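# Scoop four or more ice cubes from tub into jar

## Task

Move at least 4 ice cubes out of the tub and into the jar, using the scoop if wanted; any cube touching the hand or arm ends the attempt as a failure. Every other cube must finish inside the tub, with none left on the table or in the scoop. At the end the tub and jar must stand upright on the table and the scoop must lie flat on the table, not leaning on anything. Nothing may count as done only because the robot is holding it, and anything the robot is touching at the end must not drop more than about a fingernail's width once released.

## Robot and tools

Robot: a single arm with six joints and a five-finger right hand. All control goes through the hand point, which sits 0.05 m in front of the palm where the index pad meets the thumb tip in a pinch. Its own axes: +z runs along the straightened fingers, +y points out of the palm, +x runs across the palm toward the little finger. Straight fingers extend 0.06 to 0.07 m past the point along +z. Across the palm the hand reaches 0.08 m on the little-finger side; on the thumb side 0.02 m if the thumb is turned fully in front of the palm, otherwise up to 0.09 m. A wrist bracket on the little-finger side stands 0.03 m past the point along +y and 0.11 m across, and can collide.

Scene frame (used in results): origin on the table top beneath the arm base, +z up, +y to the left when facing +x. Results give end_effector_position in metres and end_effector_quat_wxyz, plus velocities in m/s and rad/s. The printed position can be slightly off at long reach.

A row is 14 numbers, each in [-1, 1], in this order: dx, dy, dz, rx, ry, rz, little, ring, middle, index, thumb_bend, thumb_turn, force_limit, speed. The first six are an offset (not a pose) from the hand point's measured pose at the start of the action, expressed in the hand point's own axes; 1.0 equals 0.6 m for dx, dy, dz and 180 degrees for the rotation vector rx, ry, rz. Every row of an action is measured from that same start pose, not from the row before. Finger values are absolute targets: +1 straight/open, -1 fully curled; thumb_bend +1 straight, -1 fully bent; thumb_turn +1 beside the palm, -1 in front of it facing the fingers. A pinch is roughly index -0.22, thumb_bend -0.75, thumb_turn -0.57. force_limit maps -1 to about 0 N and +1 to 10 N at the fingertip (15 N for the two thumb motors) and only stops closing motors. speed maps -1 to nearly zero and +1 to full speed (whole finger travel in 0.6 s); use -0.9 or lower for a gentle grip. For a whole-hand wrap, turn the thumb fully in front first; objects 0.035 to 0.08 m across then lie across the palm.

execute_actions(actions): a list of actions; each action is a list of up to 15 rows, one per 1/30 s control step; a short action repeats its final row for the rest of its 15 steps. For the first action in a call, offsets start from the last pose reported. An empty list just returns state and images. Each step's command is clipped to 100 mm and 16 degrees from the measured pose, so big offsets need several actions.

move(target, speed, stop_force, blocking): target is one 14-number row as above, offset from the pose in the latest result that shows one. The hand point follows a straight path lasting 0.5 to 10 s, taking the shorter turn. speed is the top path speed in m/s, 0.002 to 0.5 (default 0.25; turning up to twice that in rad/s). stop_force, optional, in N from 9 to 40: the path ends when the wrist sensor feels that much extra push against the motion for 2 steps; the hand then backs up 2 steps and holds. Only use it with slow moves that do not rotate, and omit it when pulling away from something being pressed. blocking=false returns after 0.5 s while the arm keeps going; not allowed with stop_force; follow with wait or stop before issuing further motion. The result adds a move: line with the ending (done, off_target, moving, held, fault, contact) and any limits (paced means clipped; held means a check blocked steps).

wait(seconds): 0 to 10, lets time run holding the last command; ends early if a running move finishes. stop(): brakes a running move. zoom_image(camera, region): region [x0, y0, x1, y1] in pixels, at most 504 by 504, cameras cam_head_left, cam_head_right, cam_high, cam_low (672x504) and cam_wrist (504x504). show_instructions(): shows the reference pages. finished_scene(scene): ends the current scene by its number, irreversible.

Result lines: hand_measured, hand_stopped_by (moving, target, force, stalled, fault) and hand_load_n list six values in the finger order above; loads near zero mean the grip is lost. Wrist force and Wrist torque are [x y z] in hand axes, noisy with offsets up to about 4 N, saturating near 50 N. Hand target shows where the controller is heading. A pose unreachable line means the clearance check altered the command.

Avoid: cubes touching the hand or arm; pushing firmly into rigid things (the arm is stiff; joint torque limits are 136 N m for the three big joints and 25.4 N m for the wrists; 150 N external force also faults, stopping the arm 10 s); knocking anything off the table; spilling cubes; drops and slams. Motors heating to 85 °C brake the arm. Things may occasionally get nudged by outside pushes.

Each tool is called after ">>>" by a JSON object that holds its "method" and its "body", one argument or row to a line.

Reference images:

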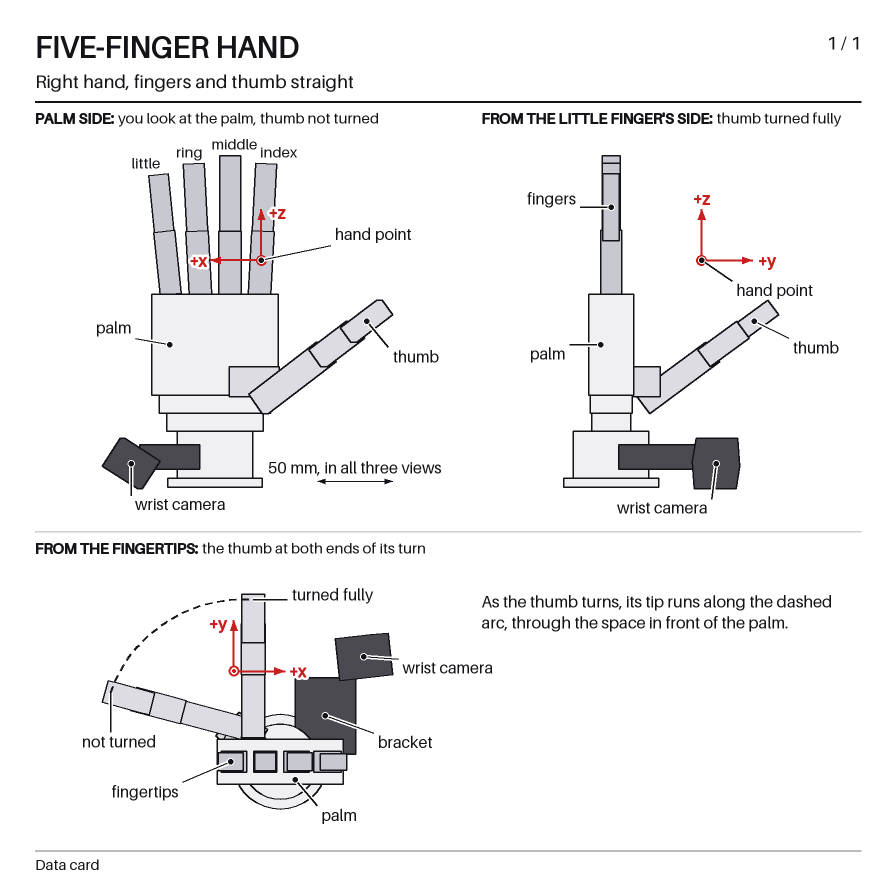

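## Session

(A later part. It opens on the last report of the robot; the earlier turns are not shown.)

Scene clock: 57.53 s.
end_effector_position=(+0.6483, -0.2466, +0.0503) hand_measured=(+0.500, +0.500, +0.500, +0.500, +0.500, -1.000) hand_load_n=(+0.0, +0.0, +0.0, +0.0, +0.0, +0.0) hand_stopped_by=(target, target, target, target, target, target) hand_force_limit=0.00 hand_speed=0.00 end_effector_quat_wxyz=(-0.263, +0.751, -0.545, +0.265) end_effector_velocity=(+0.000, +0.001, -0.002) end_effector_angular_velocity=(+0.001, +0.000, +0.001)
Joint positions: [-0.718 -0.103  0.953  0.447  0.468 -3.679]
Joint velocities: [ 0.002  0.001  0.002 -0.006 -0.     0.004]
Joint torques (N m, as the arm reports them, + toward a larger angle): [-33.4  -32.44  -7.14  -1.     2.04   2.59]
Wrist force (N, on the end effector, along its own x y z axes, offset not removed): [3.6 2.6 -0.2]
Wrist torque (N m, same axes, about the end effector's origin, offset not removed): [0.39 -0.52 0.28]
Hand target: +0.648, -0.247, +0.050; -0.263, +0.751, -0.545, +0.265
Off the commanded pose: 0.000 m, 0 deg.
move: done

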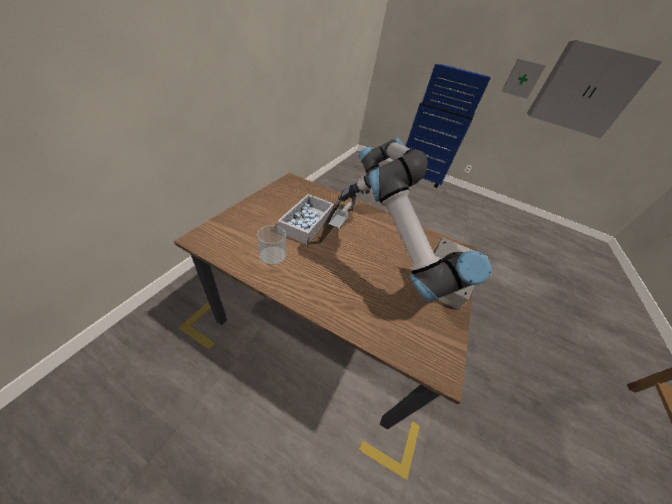

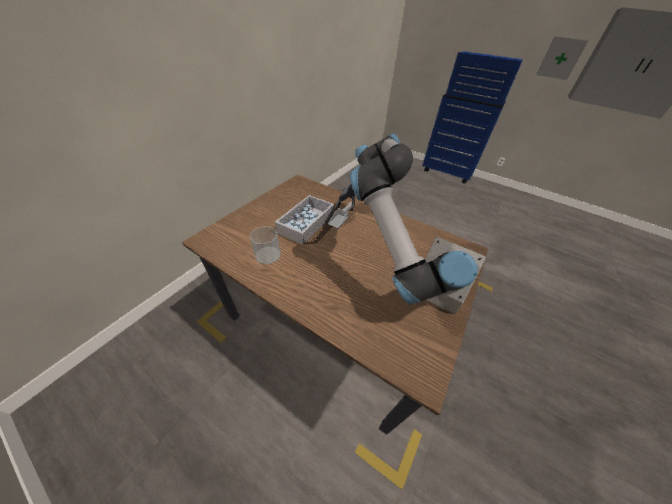

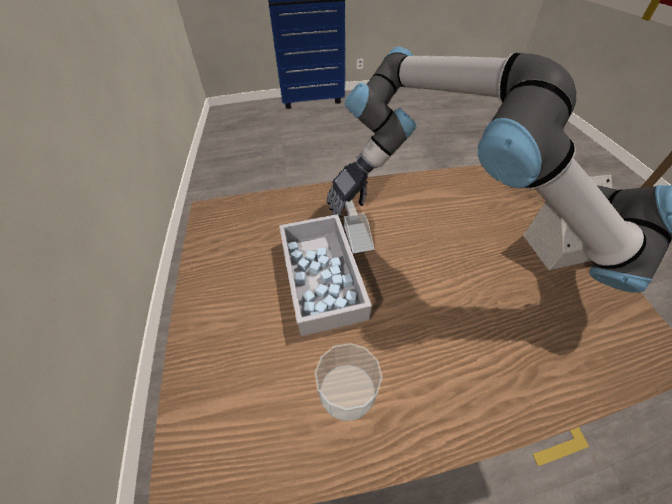

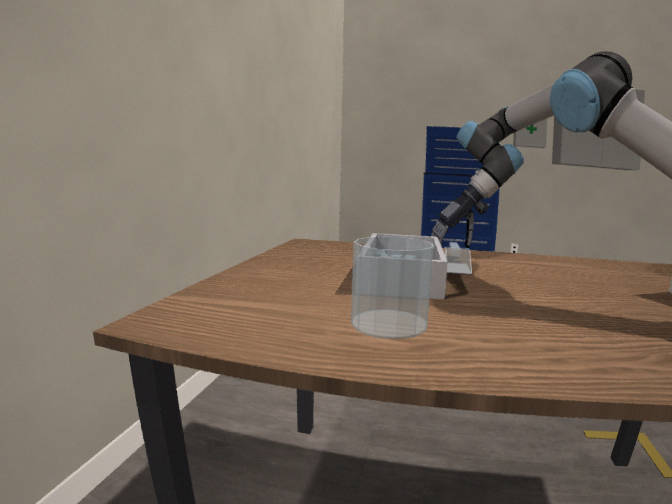

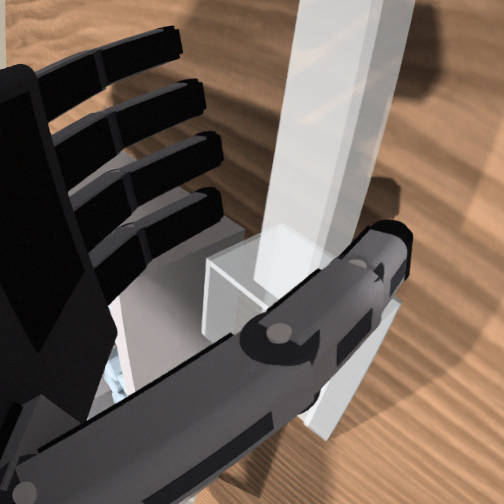

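Lower .015, then close.

>>> {"method": "move", "body": {
  "target": [-0.003,0.02,0.015,0,0,0,0.5,0.5,0.5,0.5,0.5,-1,0,0],
  "speed": 0.02,
  "stop_force": 10
}}

>>> {"method": "move", "body": {
  "target": [0,0,0,0,0,0,-1,-1,-1,-1,-1,-1,1,-0.6]
}}

>>> {"method": "move", "body": {
  "target": [0.025,-0.15,-0.16,0,0,0,-1,-1,-1,-1,-1,-1,1,-0.6],
  "speed": 0.1
}}

>>> {"method": "zoom_image", "body": {
  "camera": "cam_low",
  "region": [380,130,540,290]
}}

>>> {"method": "zoom_image", "body": {
  "camera": "cam_head_left",
  "region": [240,150,400,280]
}}

Scene clock: 67.77 s.
end_effector_position=(+0.6458, -0.2471, +0.0355) hand_measured=(+0.500, +0.500, +0.500, +0.500, +0.500, -1.000) hand_load_n=(+0.0, +0.0, +0.0, +0.0, +0.0, +0.0) hand_stopped_by=(target, target, target, target, target, target) hand_force_limit=0.00 hand_speed=0.00 end_effector_quat_wxyz=(-0.263, +0.751, -0.545, +0.265) end_effector_velocity=(+0.000, +0.000, -0.000) end_effector_angular_velocity=(+0.001, -0.001, -0.000)
Joint positions: [-0.707 -0.098  0.974  0.401  0.47  -3.658]
Joint velocities: [ 0.    -0.     0.002 -0.005 -0.001  0.004]
Joint torques (N m, as the arm reports them, + toward a larger angle): [-34.13 -33.57  -7.56  -0.96   2.1    2.71]
Wrist force (N, on the end effector, along its own x y z axes, offset not removed): [1.5 0.6 2.2]
Wrist torque (N m, same axes, about the end effector's origin, offset not removed): [-0.13 -0.23 0.07]
Hand target: +0.646, -0.247, +0.035; -0.263, +0.751, -0.545, +0.265
Off the commanded pose: 0.000 m, 0 deg.
move: done

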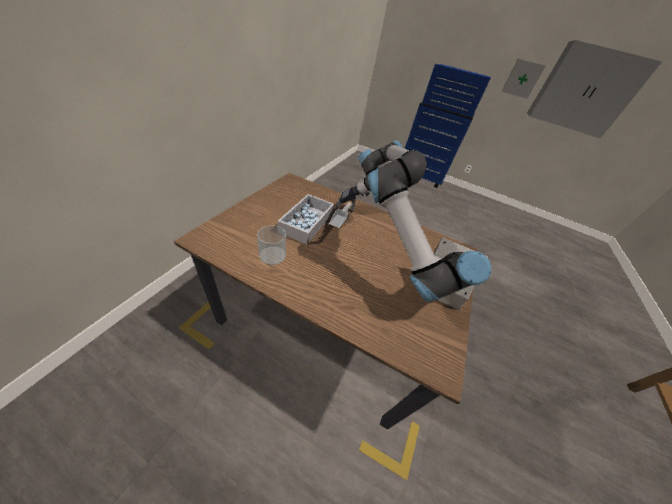

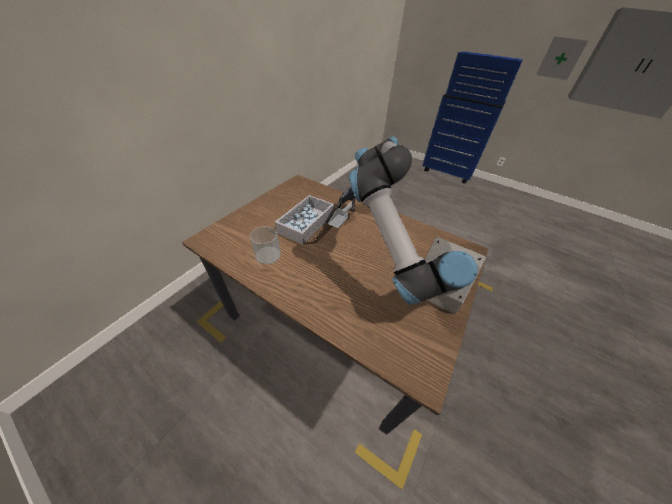

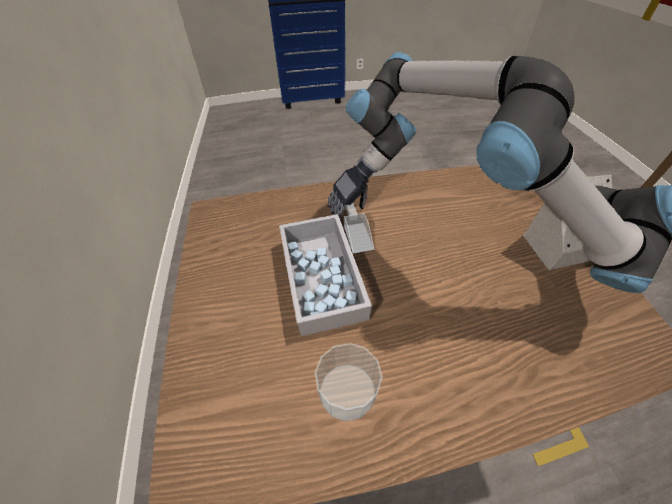

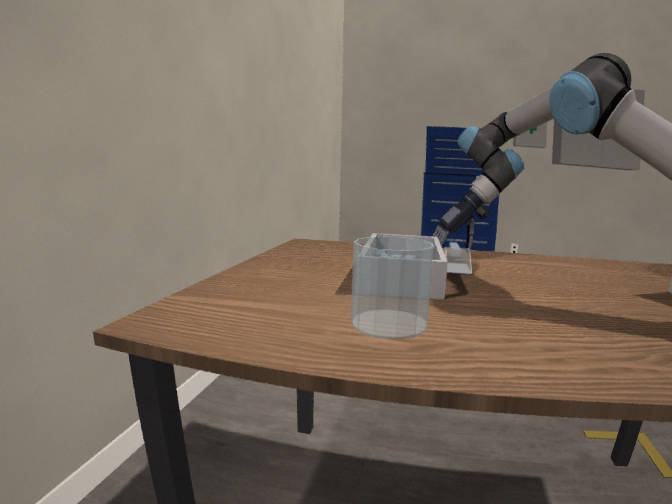

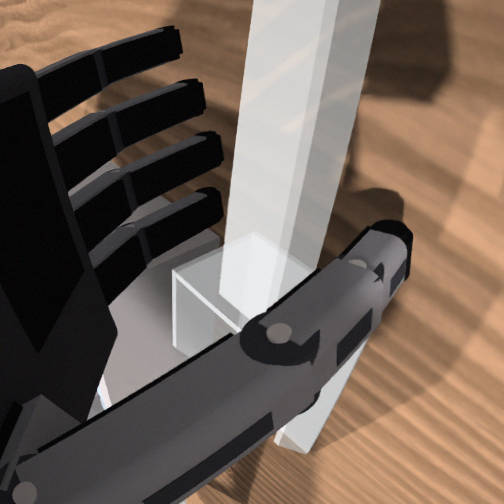

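Scene clock: 70.30 s.
end_effector_position=(+0.6458, -0.2471, +0.0355) hand_measured=(-1.000, -0.182, -0.094, -0.138, +0.124, -1.000) hand_load_n=(+0.0, +7.5, +2.5, +10.0, +19.0, +2.5) hand_stopped_by=(target, force, force, force, force, target) hand_force_limit=1.00 hand_speed=-0.60 end_effector_quat_wxyz=(-0.263, +0.751, -0.545, +0.265) end_effector_velocity=(+0.000, +0.000, -0.000) end_effector_angular_velocity=(+0.000, -0.000, +0.001)
Joint positions: [-0.707 -0.098  0.974  0.401  0.47  -3.658]
Joint velocities: [ 0.  0. -0. -0. -0.  0.]
Joint torques (N m, as the arm reports them, + toward a larger angle): [-47.94 -37.13 -16.25   2.59  -0.5   -2.1 ]
Wrist force (N, on the end effector, along its own x y z axes, offset not removed): [1.1 2.6 3.6]
Wrist torque (N m, same axes, about the end effector's origin, offset not removed): [0.13 -0.24 0.10]
Hand target: +0.646, -0.247, +0.036; -0.263, +0.751, -0.545, +0.265
Off the commanded pose: 0.000 m, 0 deg.
move: done

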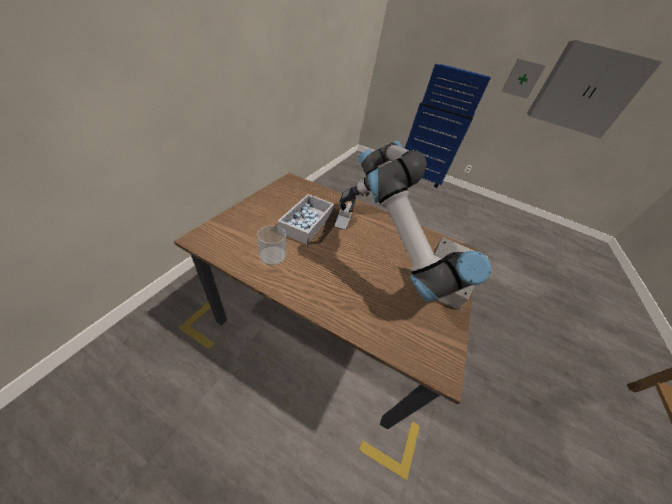

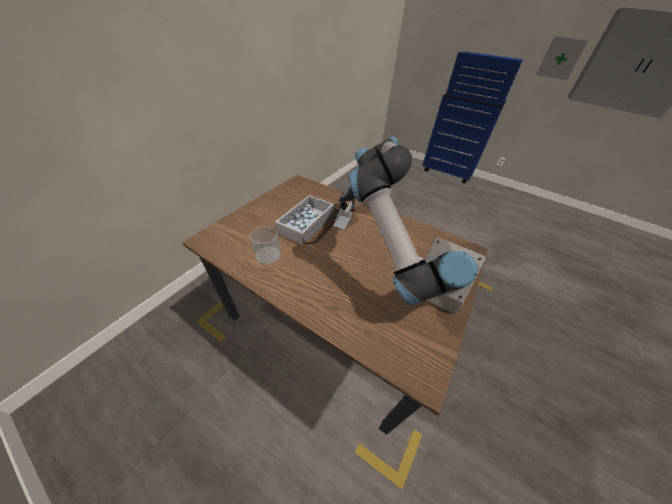

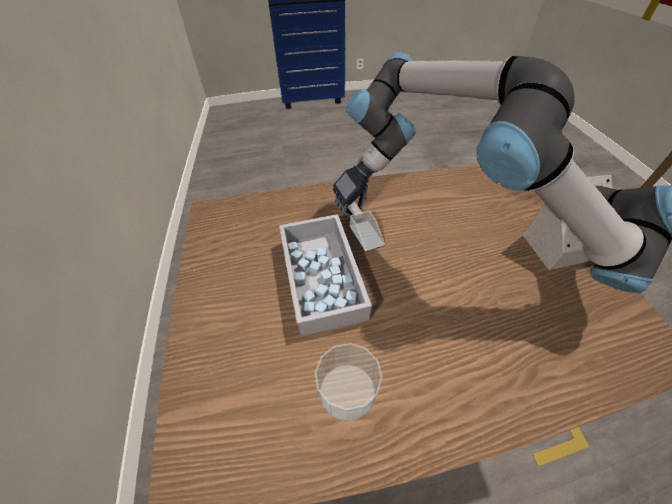

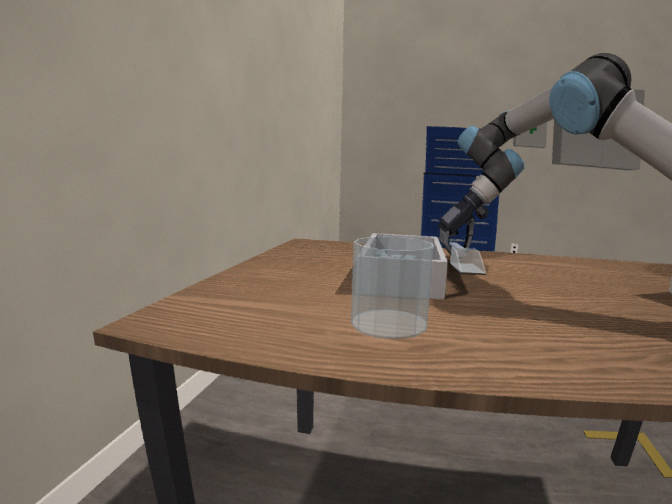

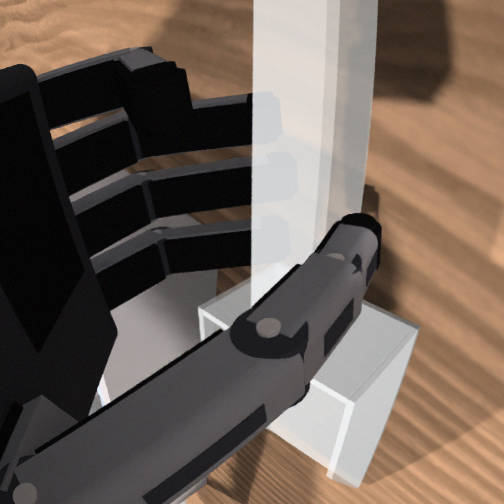

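Scene clock: 72.00 s.
end_effector_position=(+0.6451, -0.2478, +0.1678) hand_measured=(-1.000, -0.182, -0.094, -0.138, +0.124, -1.000) hand_load_n=(+0.0, +7.5, +2.5, +10.0, +19.0, +2.5) hand_stopped_by=(target, force, force, force, force, target) hand_force_limit=1.00 hand_speed=-0.60 end_effector_quat_wxyz=(-0.263, +0.751, -0.545, +0.265) end_effector_velocity=(-0.000, -0.001, +0.002) end_effector_angular_velocity=(+0.000, +0.001, -0.001)
Joint positions: [-0.82  -0.131  0.803  0.829  0.45  -3.907]
Joint velocities: [-0.003  0.003 -0.008  0.011  0.001 -0.006]
Joint torques (N m, as the arm reports them, + toward a larger angle): [-47.72 -33.48 -21.69   3.54  -3.22  -2.82]
Wrist force (N, on the end effector, along its own x y z axes, offset not removed): [0.9 2.4 2.5]
Wrist torque (N m, same axes, about the end effector's origin, offset not removed): [0.00 -0.16 0.10]
Hand target: +0.645, -0.248, +0.168; -0.263, +0.751, -0.545, +0.265
Off the commanded pose: 0.000 m, 0 deg.
move: done

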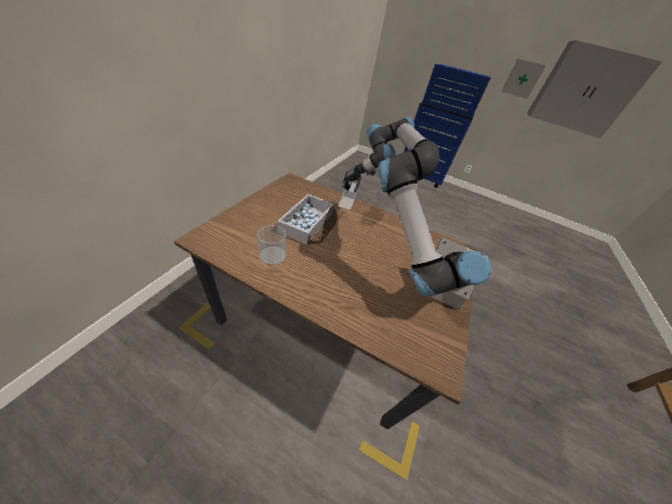

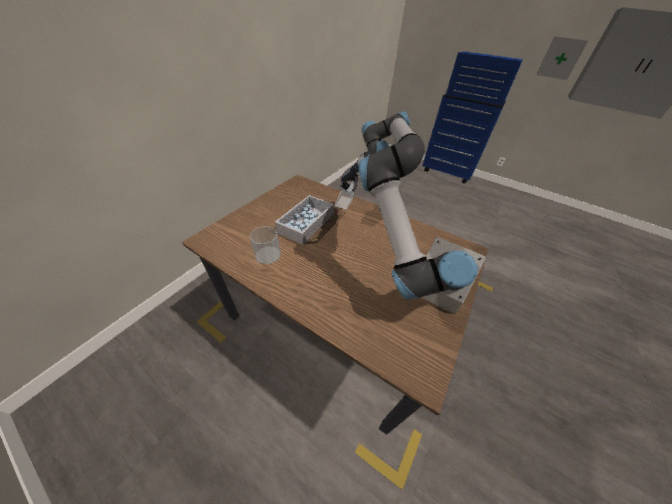

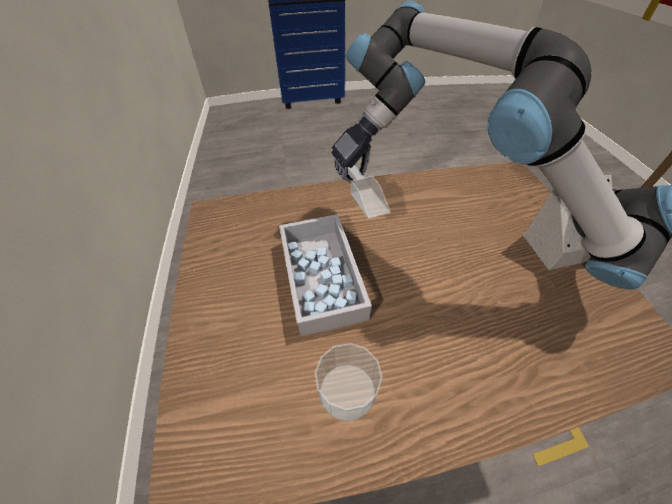

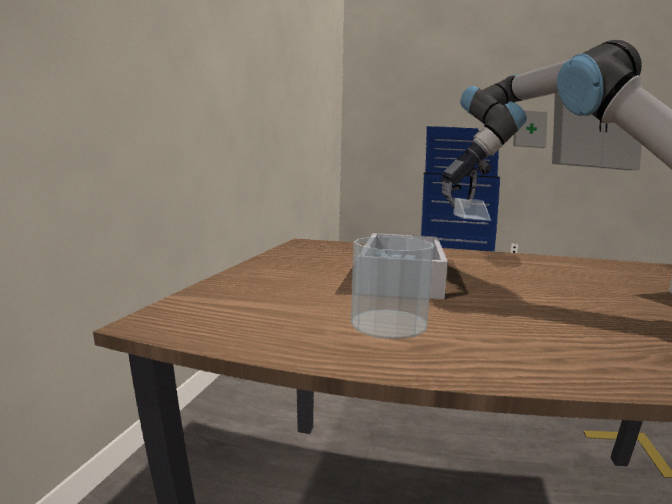

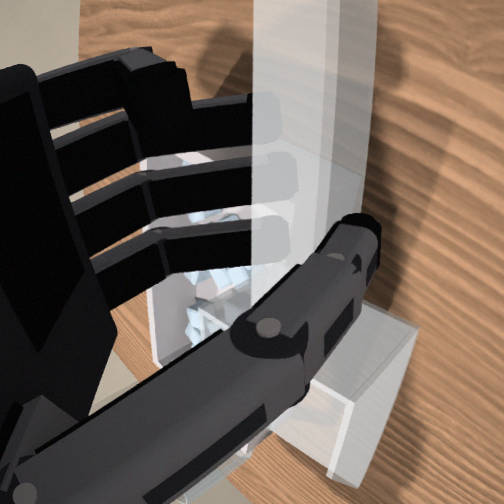

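Region (380, 130, 540, 290) of cam_low's 672x504 image, scaled by 3.150, with more detail than that image has.

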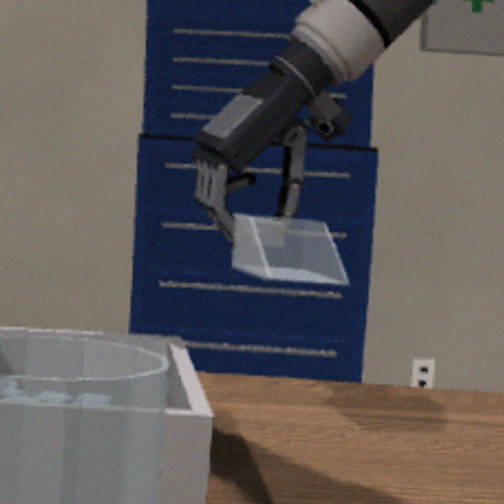

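Region (240, 150, 400, 280) of cam_head_left's 672x504 image, scaled by 3.150, with more detail than that image has; it fills the top 410 rows of this view, and the rest is white.

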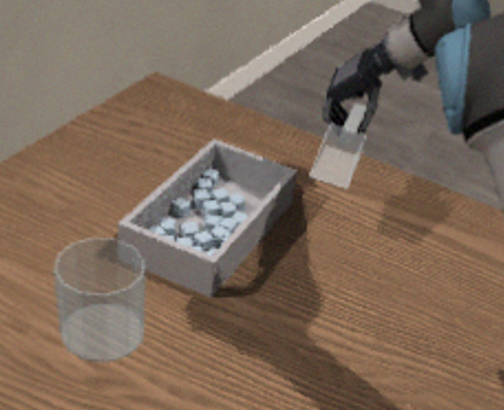

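>>> {"method": "move", "body": {
  "target": [-0.028,-0.158,0.145,-0.008,0.045,0.048,-1,-1,-1,-1,-1,-1,1,-0.6],
  "speed": 0.15
}}

>>> {"method": "move", "body": {
  "target": [0,0,0,0,0.122,-0.113,-1,-1,-1,-1,-1,-1,1,-0.6],
  "speed": 0.15
}}

>>> {"method": "zoom_image", "body": {
  "camera": "cam_high",
  "region": [230,130,450,350]
}}

Scene clock: 85.60 s.
end_effector_position=(+0.7645, -0.1969, +0.1682) hand_measured=(-1.000, -0.182, -0.094, -0.138, +0.124, -1.000) hand_load_n=(+0.0, +7.5, +2.5, +10.0, +19.0, +2.5) hand_stopped_by=(target, force, force, force, force, target) hand_force_limit=1.00 hand_speed=-0.60 end_effector_quat_wxyz=(-0.234, +0.690, -0.620, +0.290) end_effector_velocity=(+0.001, +0.000, -0.002) end_effector_angular_velocity=(+0.002, +0.009, +0.001)
Joint positions: [-0.644 -0.093  0.453  0.77   0.635 -3.348]
Joint velocities: [ 0.003  0.021 -0.041  0.032  0.001 -0.008]
Joint torques (N m, as the arm reports them, + toward a larger angle): [-39.6  -34.09 -20.24   2.9    2.39  -2.82]
Wrist force (N, on the end effector, along its own x y z axes, offset not removed): [-0.2 1.0 1.8]
Wrist torque (N m, same axes, about the end effector's origin, offset not removed): [-0.09 0.01 -0.09]
Hand target: +0.765, -0.197, +0.168; -0.234, +0.690, -0.620, +0.290
Off the commanded pose: 0.000 m, 0 deg.
move: done

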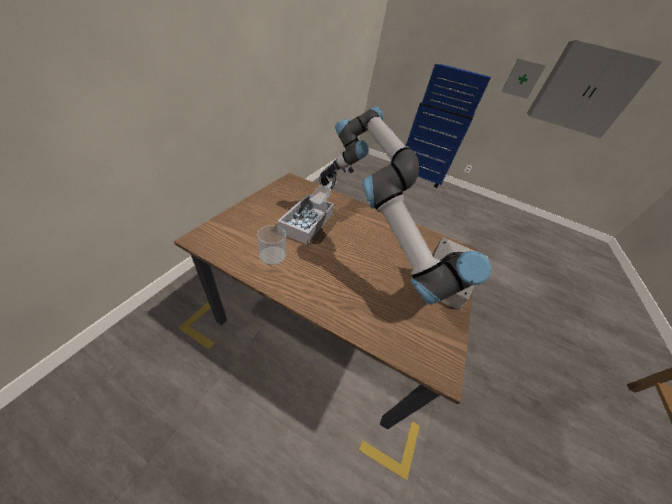

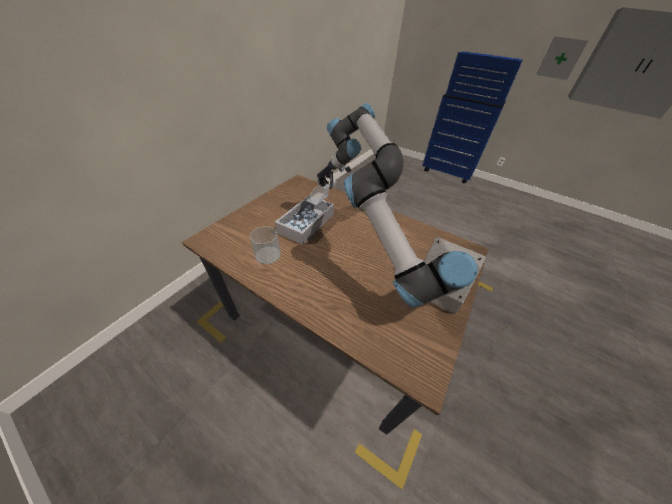

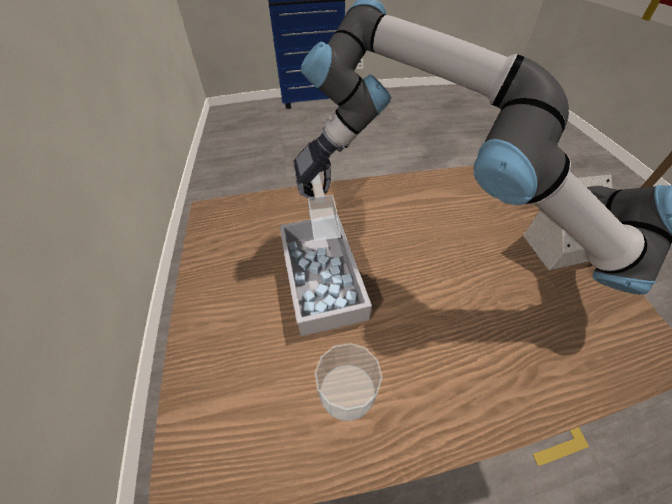

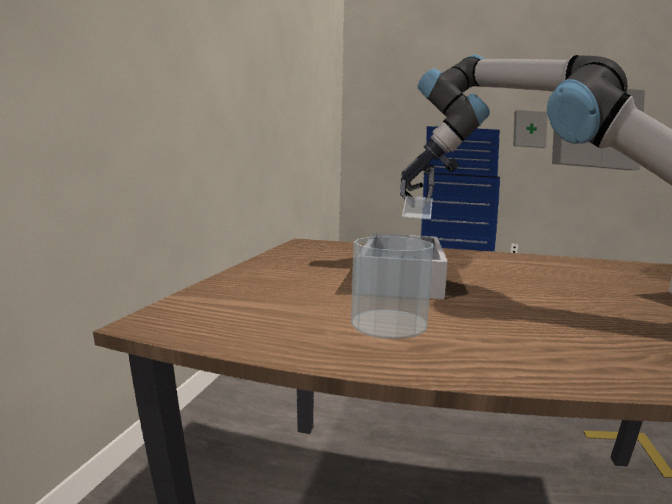

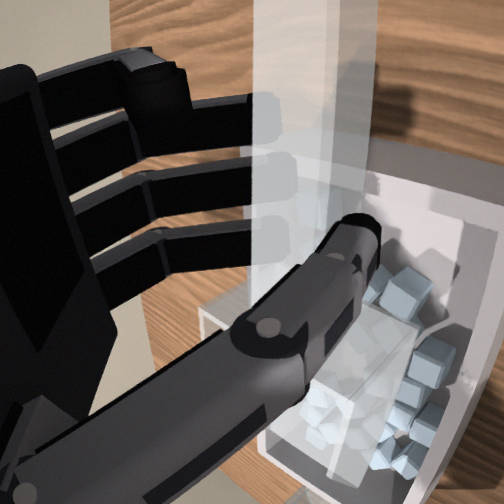

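Scene clock: 87.73 s.
end_effector_position=(+0.7646, -0.1968, +0.1684) hand_measured=(-1.000, -0.182, -0.094, -0.138, +0.124, -1.000) hand_load_n=(+0.0, +7.5, +2.5, +10.0, +19.0, +2.5) hand_stopped_by=(target, force, force, force, force, target) hand_force_limit=1.00 hand_speed=-0.60 end_effector_quat_wxyz=(-0.058, +0.720, -0.523, +0.452) end_effector_velocity=(-0.001, +0.000, -0.001) end_effector_angular_velocity=(-0.006, -0.001, -0.001)
Joint positions: [-0.528 -0.414  0.917  0.402  1.065 -3.482]
Joint velocities: [ 0.003 -0.004  0.009 -0.008  0.007 -0.   ]
Joint torques (N m, as the arm reports them, + toward a larger angle): [-38.28 -55.94  -7.74  -2.19   3.15  -2.69]
Wrist force (N, on the end effector, along its own x y z axes, offset not removed): [2.4 3.1 2.3]
Wrist torque (N m, same axes, about the end effector's origin, offset not removed): [0.23 -0.47 0.18]
Hand target: +0.765, -0.197, +0.168; -0.058, +0.720, -0.523, +0.452
Off the commanded pose: 0.000 m, 0 deg.
move: done

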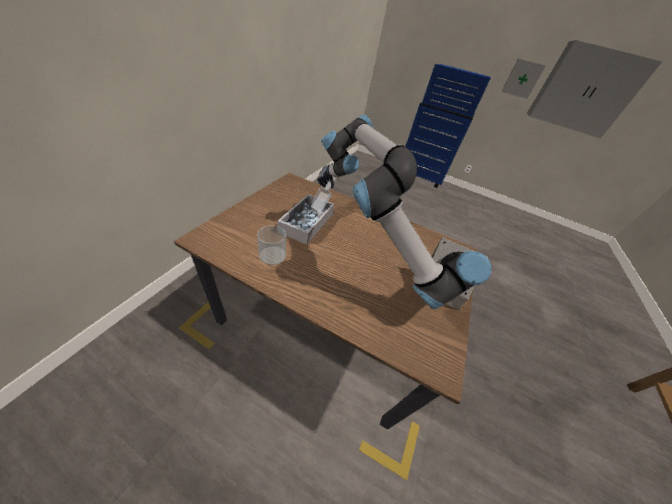

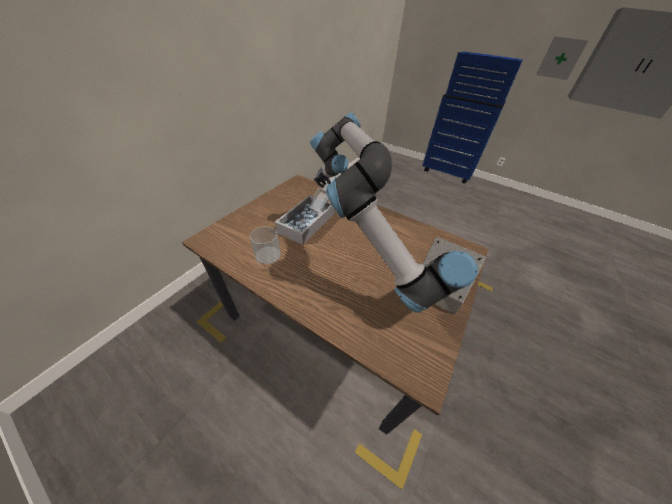

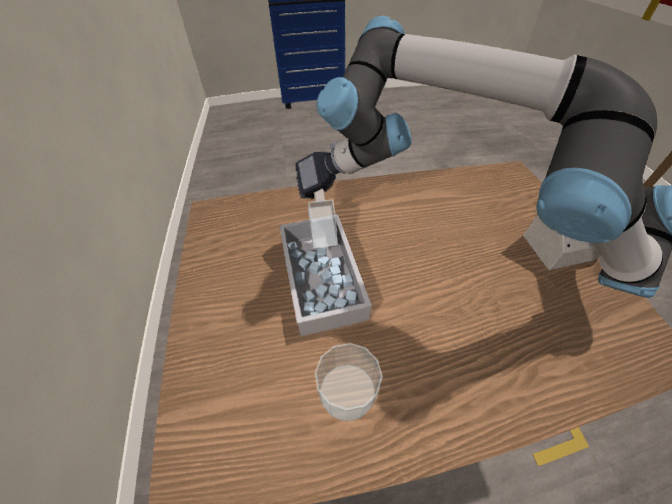

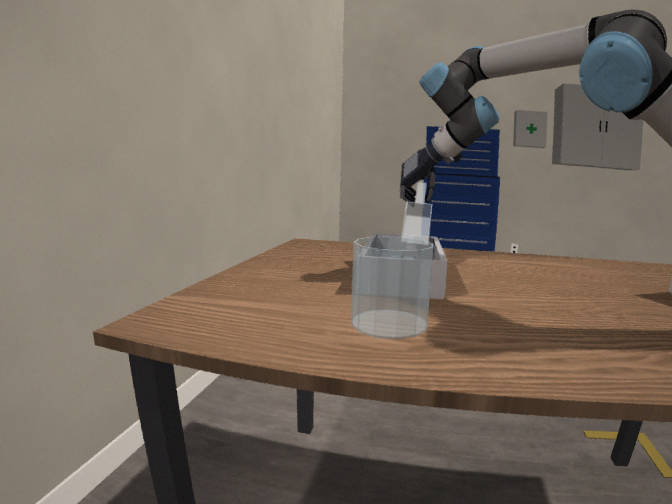

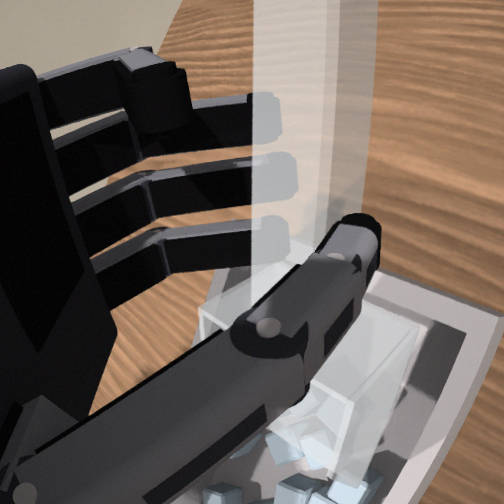

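Region (230, 130, 450, 350) of cam_high's 672x504 image, scaled by 2.291, with more detail than that image has.

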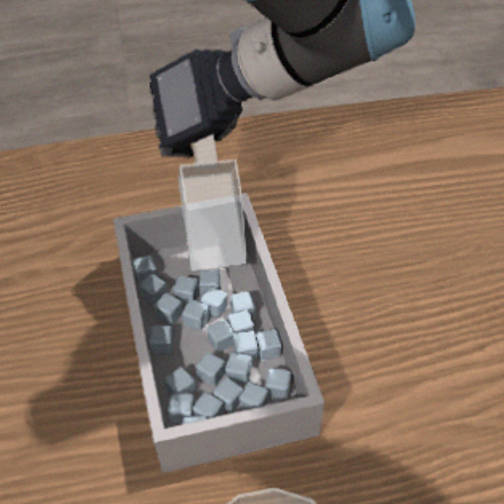

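>>> {"method": "move", "body": {
  "target": [-0.049,0.046,0.049,0,0,0,-1,-1,-1,-1,-1,-1,1,-0.6],
  "speed": 0.02,
  "stop_force": 9
}}

>>> {"method": "zoom_image", "body": {
  "camera": "cam_high",
  "region": [230,130,450,350]
}}

Scene clock: 97.70 s.
end_effector_position=(+0.7649, -0.1968, +0.1186) hand_measured=(-1.000, -0.182, -0.094, -0.138, +0.124, -1.000) hand_load_n=(+0.0, +8.5, +1.0, +7.0, +17.5, +0.0) hand_stopped_by=(target, force, force, force, force, target) hand_force_limit=1.00 hand_speed=-0.60 end_effector_quat_wxyz=(-0.058, +0.720, -0.523, +0.452) end_effector_velocity=(+0.001, +0.001, -0.002) end_effector_angular_velocity=(-0.001, +0.000, +0.003)
Joint positions: [-0.481 -0.394  0.973  0.306  1.095 -3.44 ]
Joint velocities: [ 0.003  0.     0.    -0.003  0.001  0.   ]
Joint torques (N m, as the arm reports them, + toward a larger angle): [-37.79 -25.32  -5.37  -1.89   3.37   2.63]
Wrist force (N, on the end effector, along its own x y z axes, offset not removed): [-0.7 2.7 -0.1]
Wrist torque (N m, same axes, about the end effector's origin, offset not removed): [0.43 -0.03 0.18]
Hand target: +0.765, -0.197, +0.118; -0.058, +0.720, -0.523, +0.452
Off the commanded pose: 0.000 m, 0 deg.
move: done

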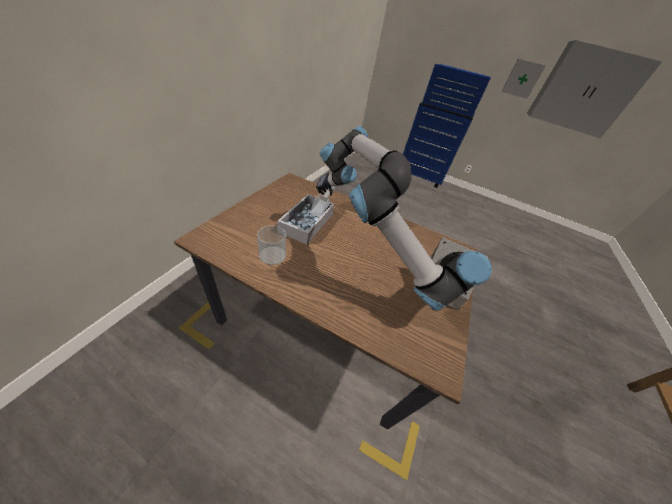

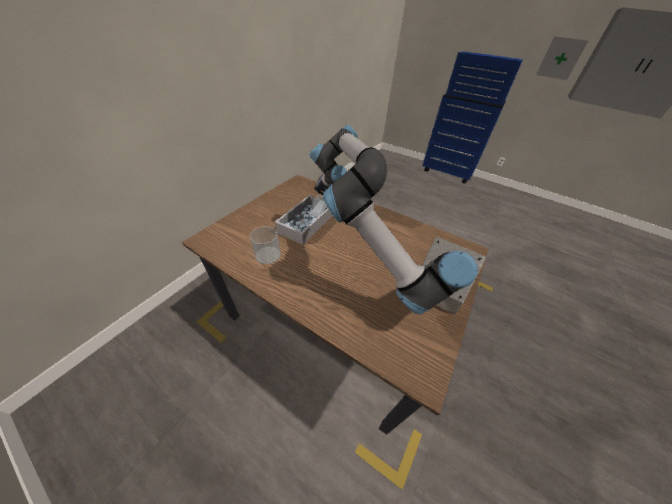

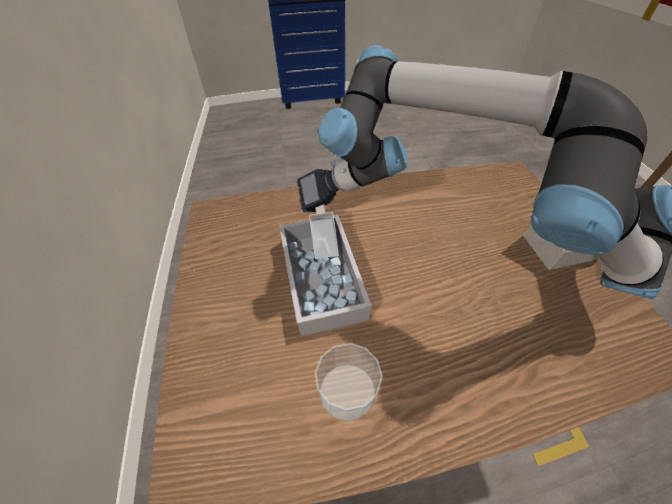

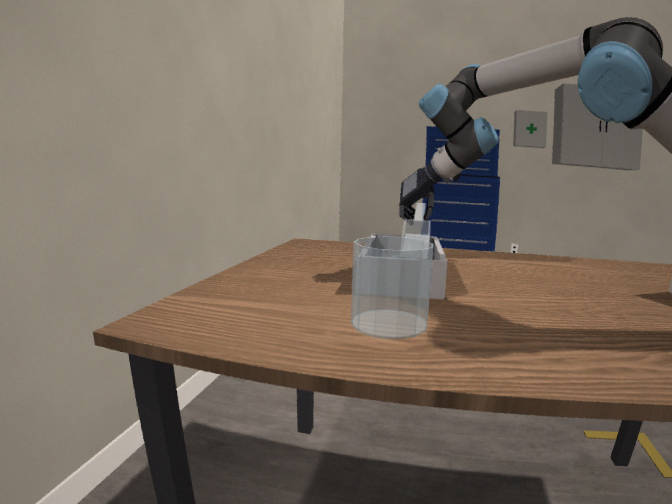

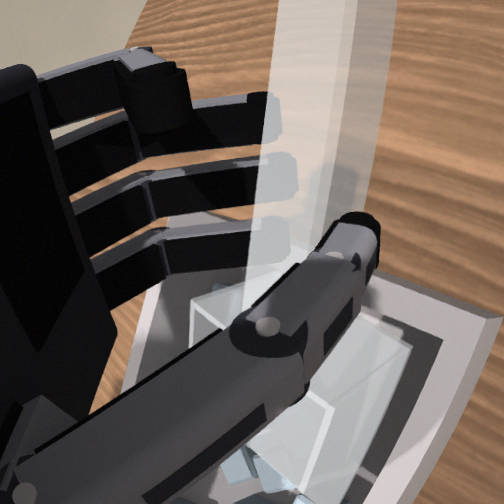

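Region (230, 130, 450, 350) of cam_high's 672x504 image, scaled by 2.291, with more detail than that image has.

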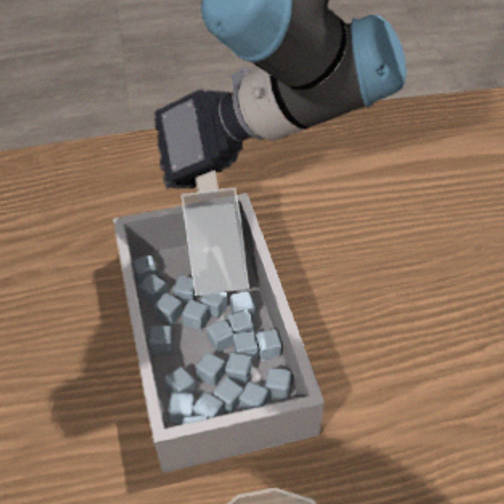

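>>> {"method": "move", "body": {
  "target": [0.007,-0.026,-0.026,0,0.081,-0.075,-1,-1,-1,-1,-1,-1,1,-0.6],
  "speed": 0.05
}}

>>> {"method": "zoom_image", "body": {
  "camera": "cam_high",
  "region": [230,130,450,350]
}}

Scene clock: 108.83 s.
end_effector_position=(+0.7650, -0.1871, +0.1389) hand_measured=(-1.000, -0.182, -0.094, -0.138, +0.124, -1.000) hand_load_n=(+0.0, +6.5, +0.0, +8.0, +15.5, +0.0) hand_stopped_by=(target, force, force, force, force, target) hand_force_limit=1.00 hand_speed=-0.60 end_effector_quat_wxyz=(+0.062, +0.714, -0.438, +0.543) end_effector_velocity=(+0.000, -0.000, +0.001) end_effector_angular_velocity=(-0.007, -0.002, -0.001)
Joint positions: [-0.383 -0.516  1.119  0.164  1.399 -3.569]
Joint velocities: [ 0.002 -0.002  0.002 -0.004  0.007 -0.002]
Joint torques (N m, as the arm reports them, + toward a larger angle): [-37.07 -52.29  -6.21  -2.3    3.32  -2.76]
Wrist force (N, on the end effector, along its own x y z axes, offset not removed): [2.3 -0.4 3.2]
Wrist torque (N m, same axes, about the end effector's origin, offset not removed): [-0.33 -0.37 0.21]
Hand target: +0.765, -0.187, +0.139; +0.062, +0.714, -0.438, +0.543
Off the commanded pose: 0.000 m, 0 deg.
move: done

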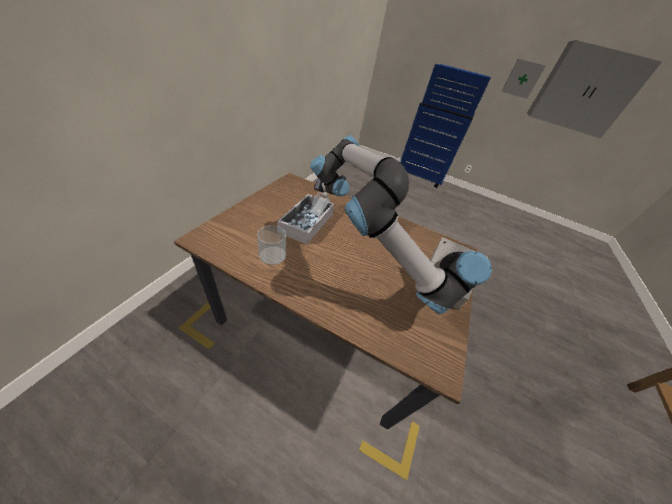

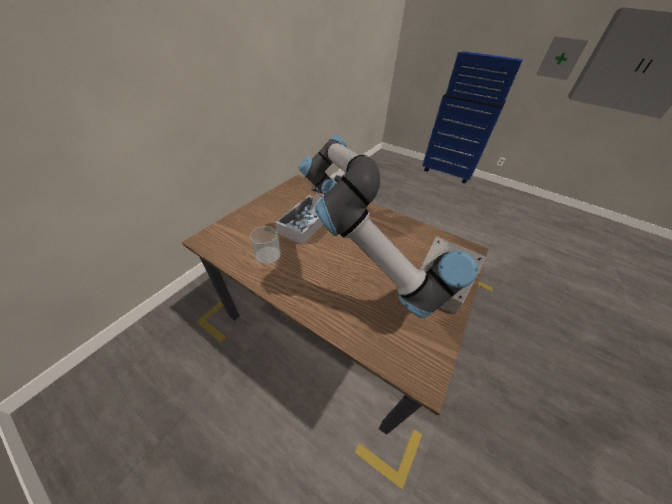

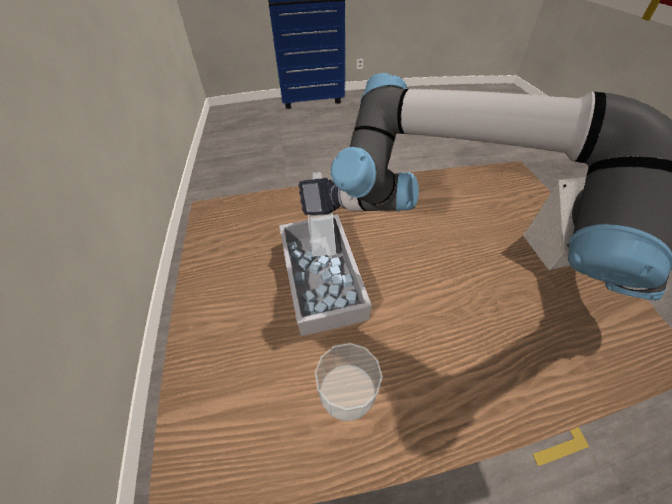

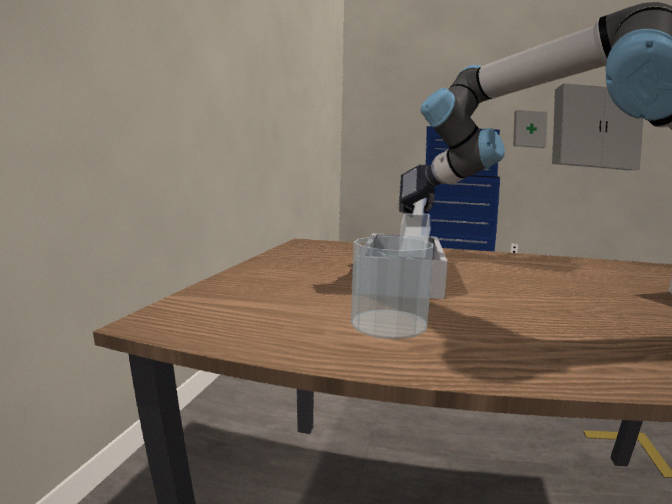

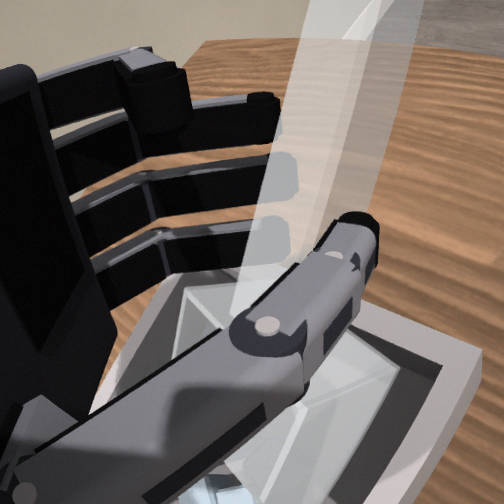

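Region (230, 130, 450, 350) of cam_high's 672x504 image, scaled by 2.291, with more detail than that image has.

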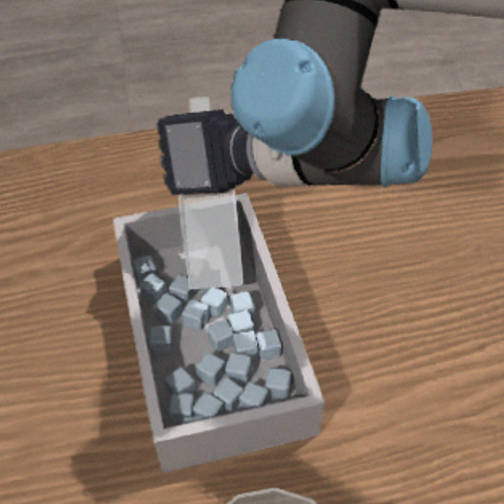

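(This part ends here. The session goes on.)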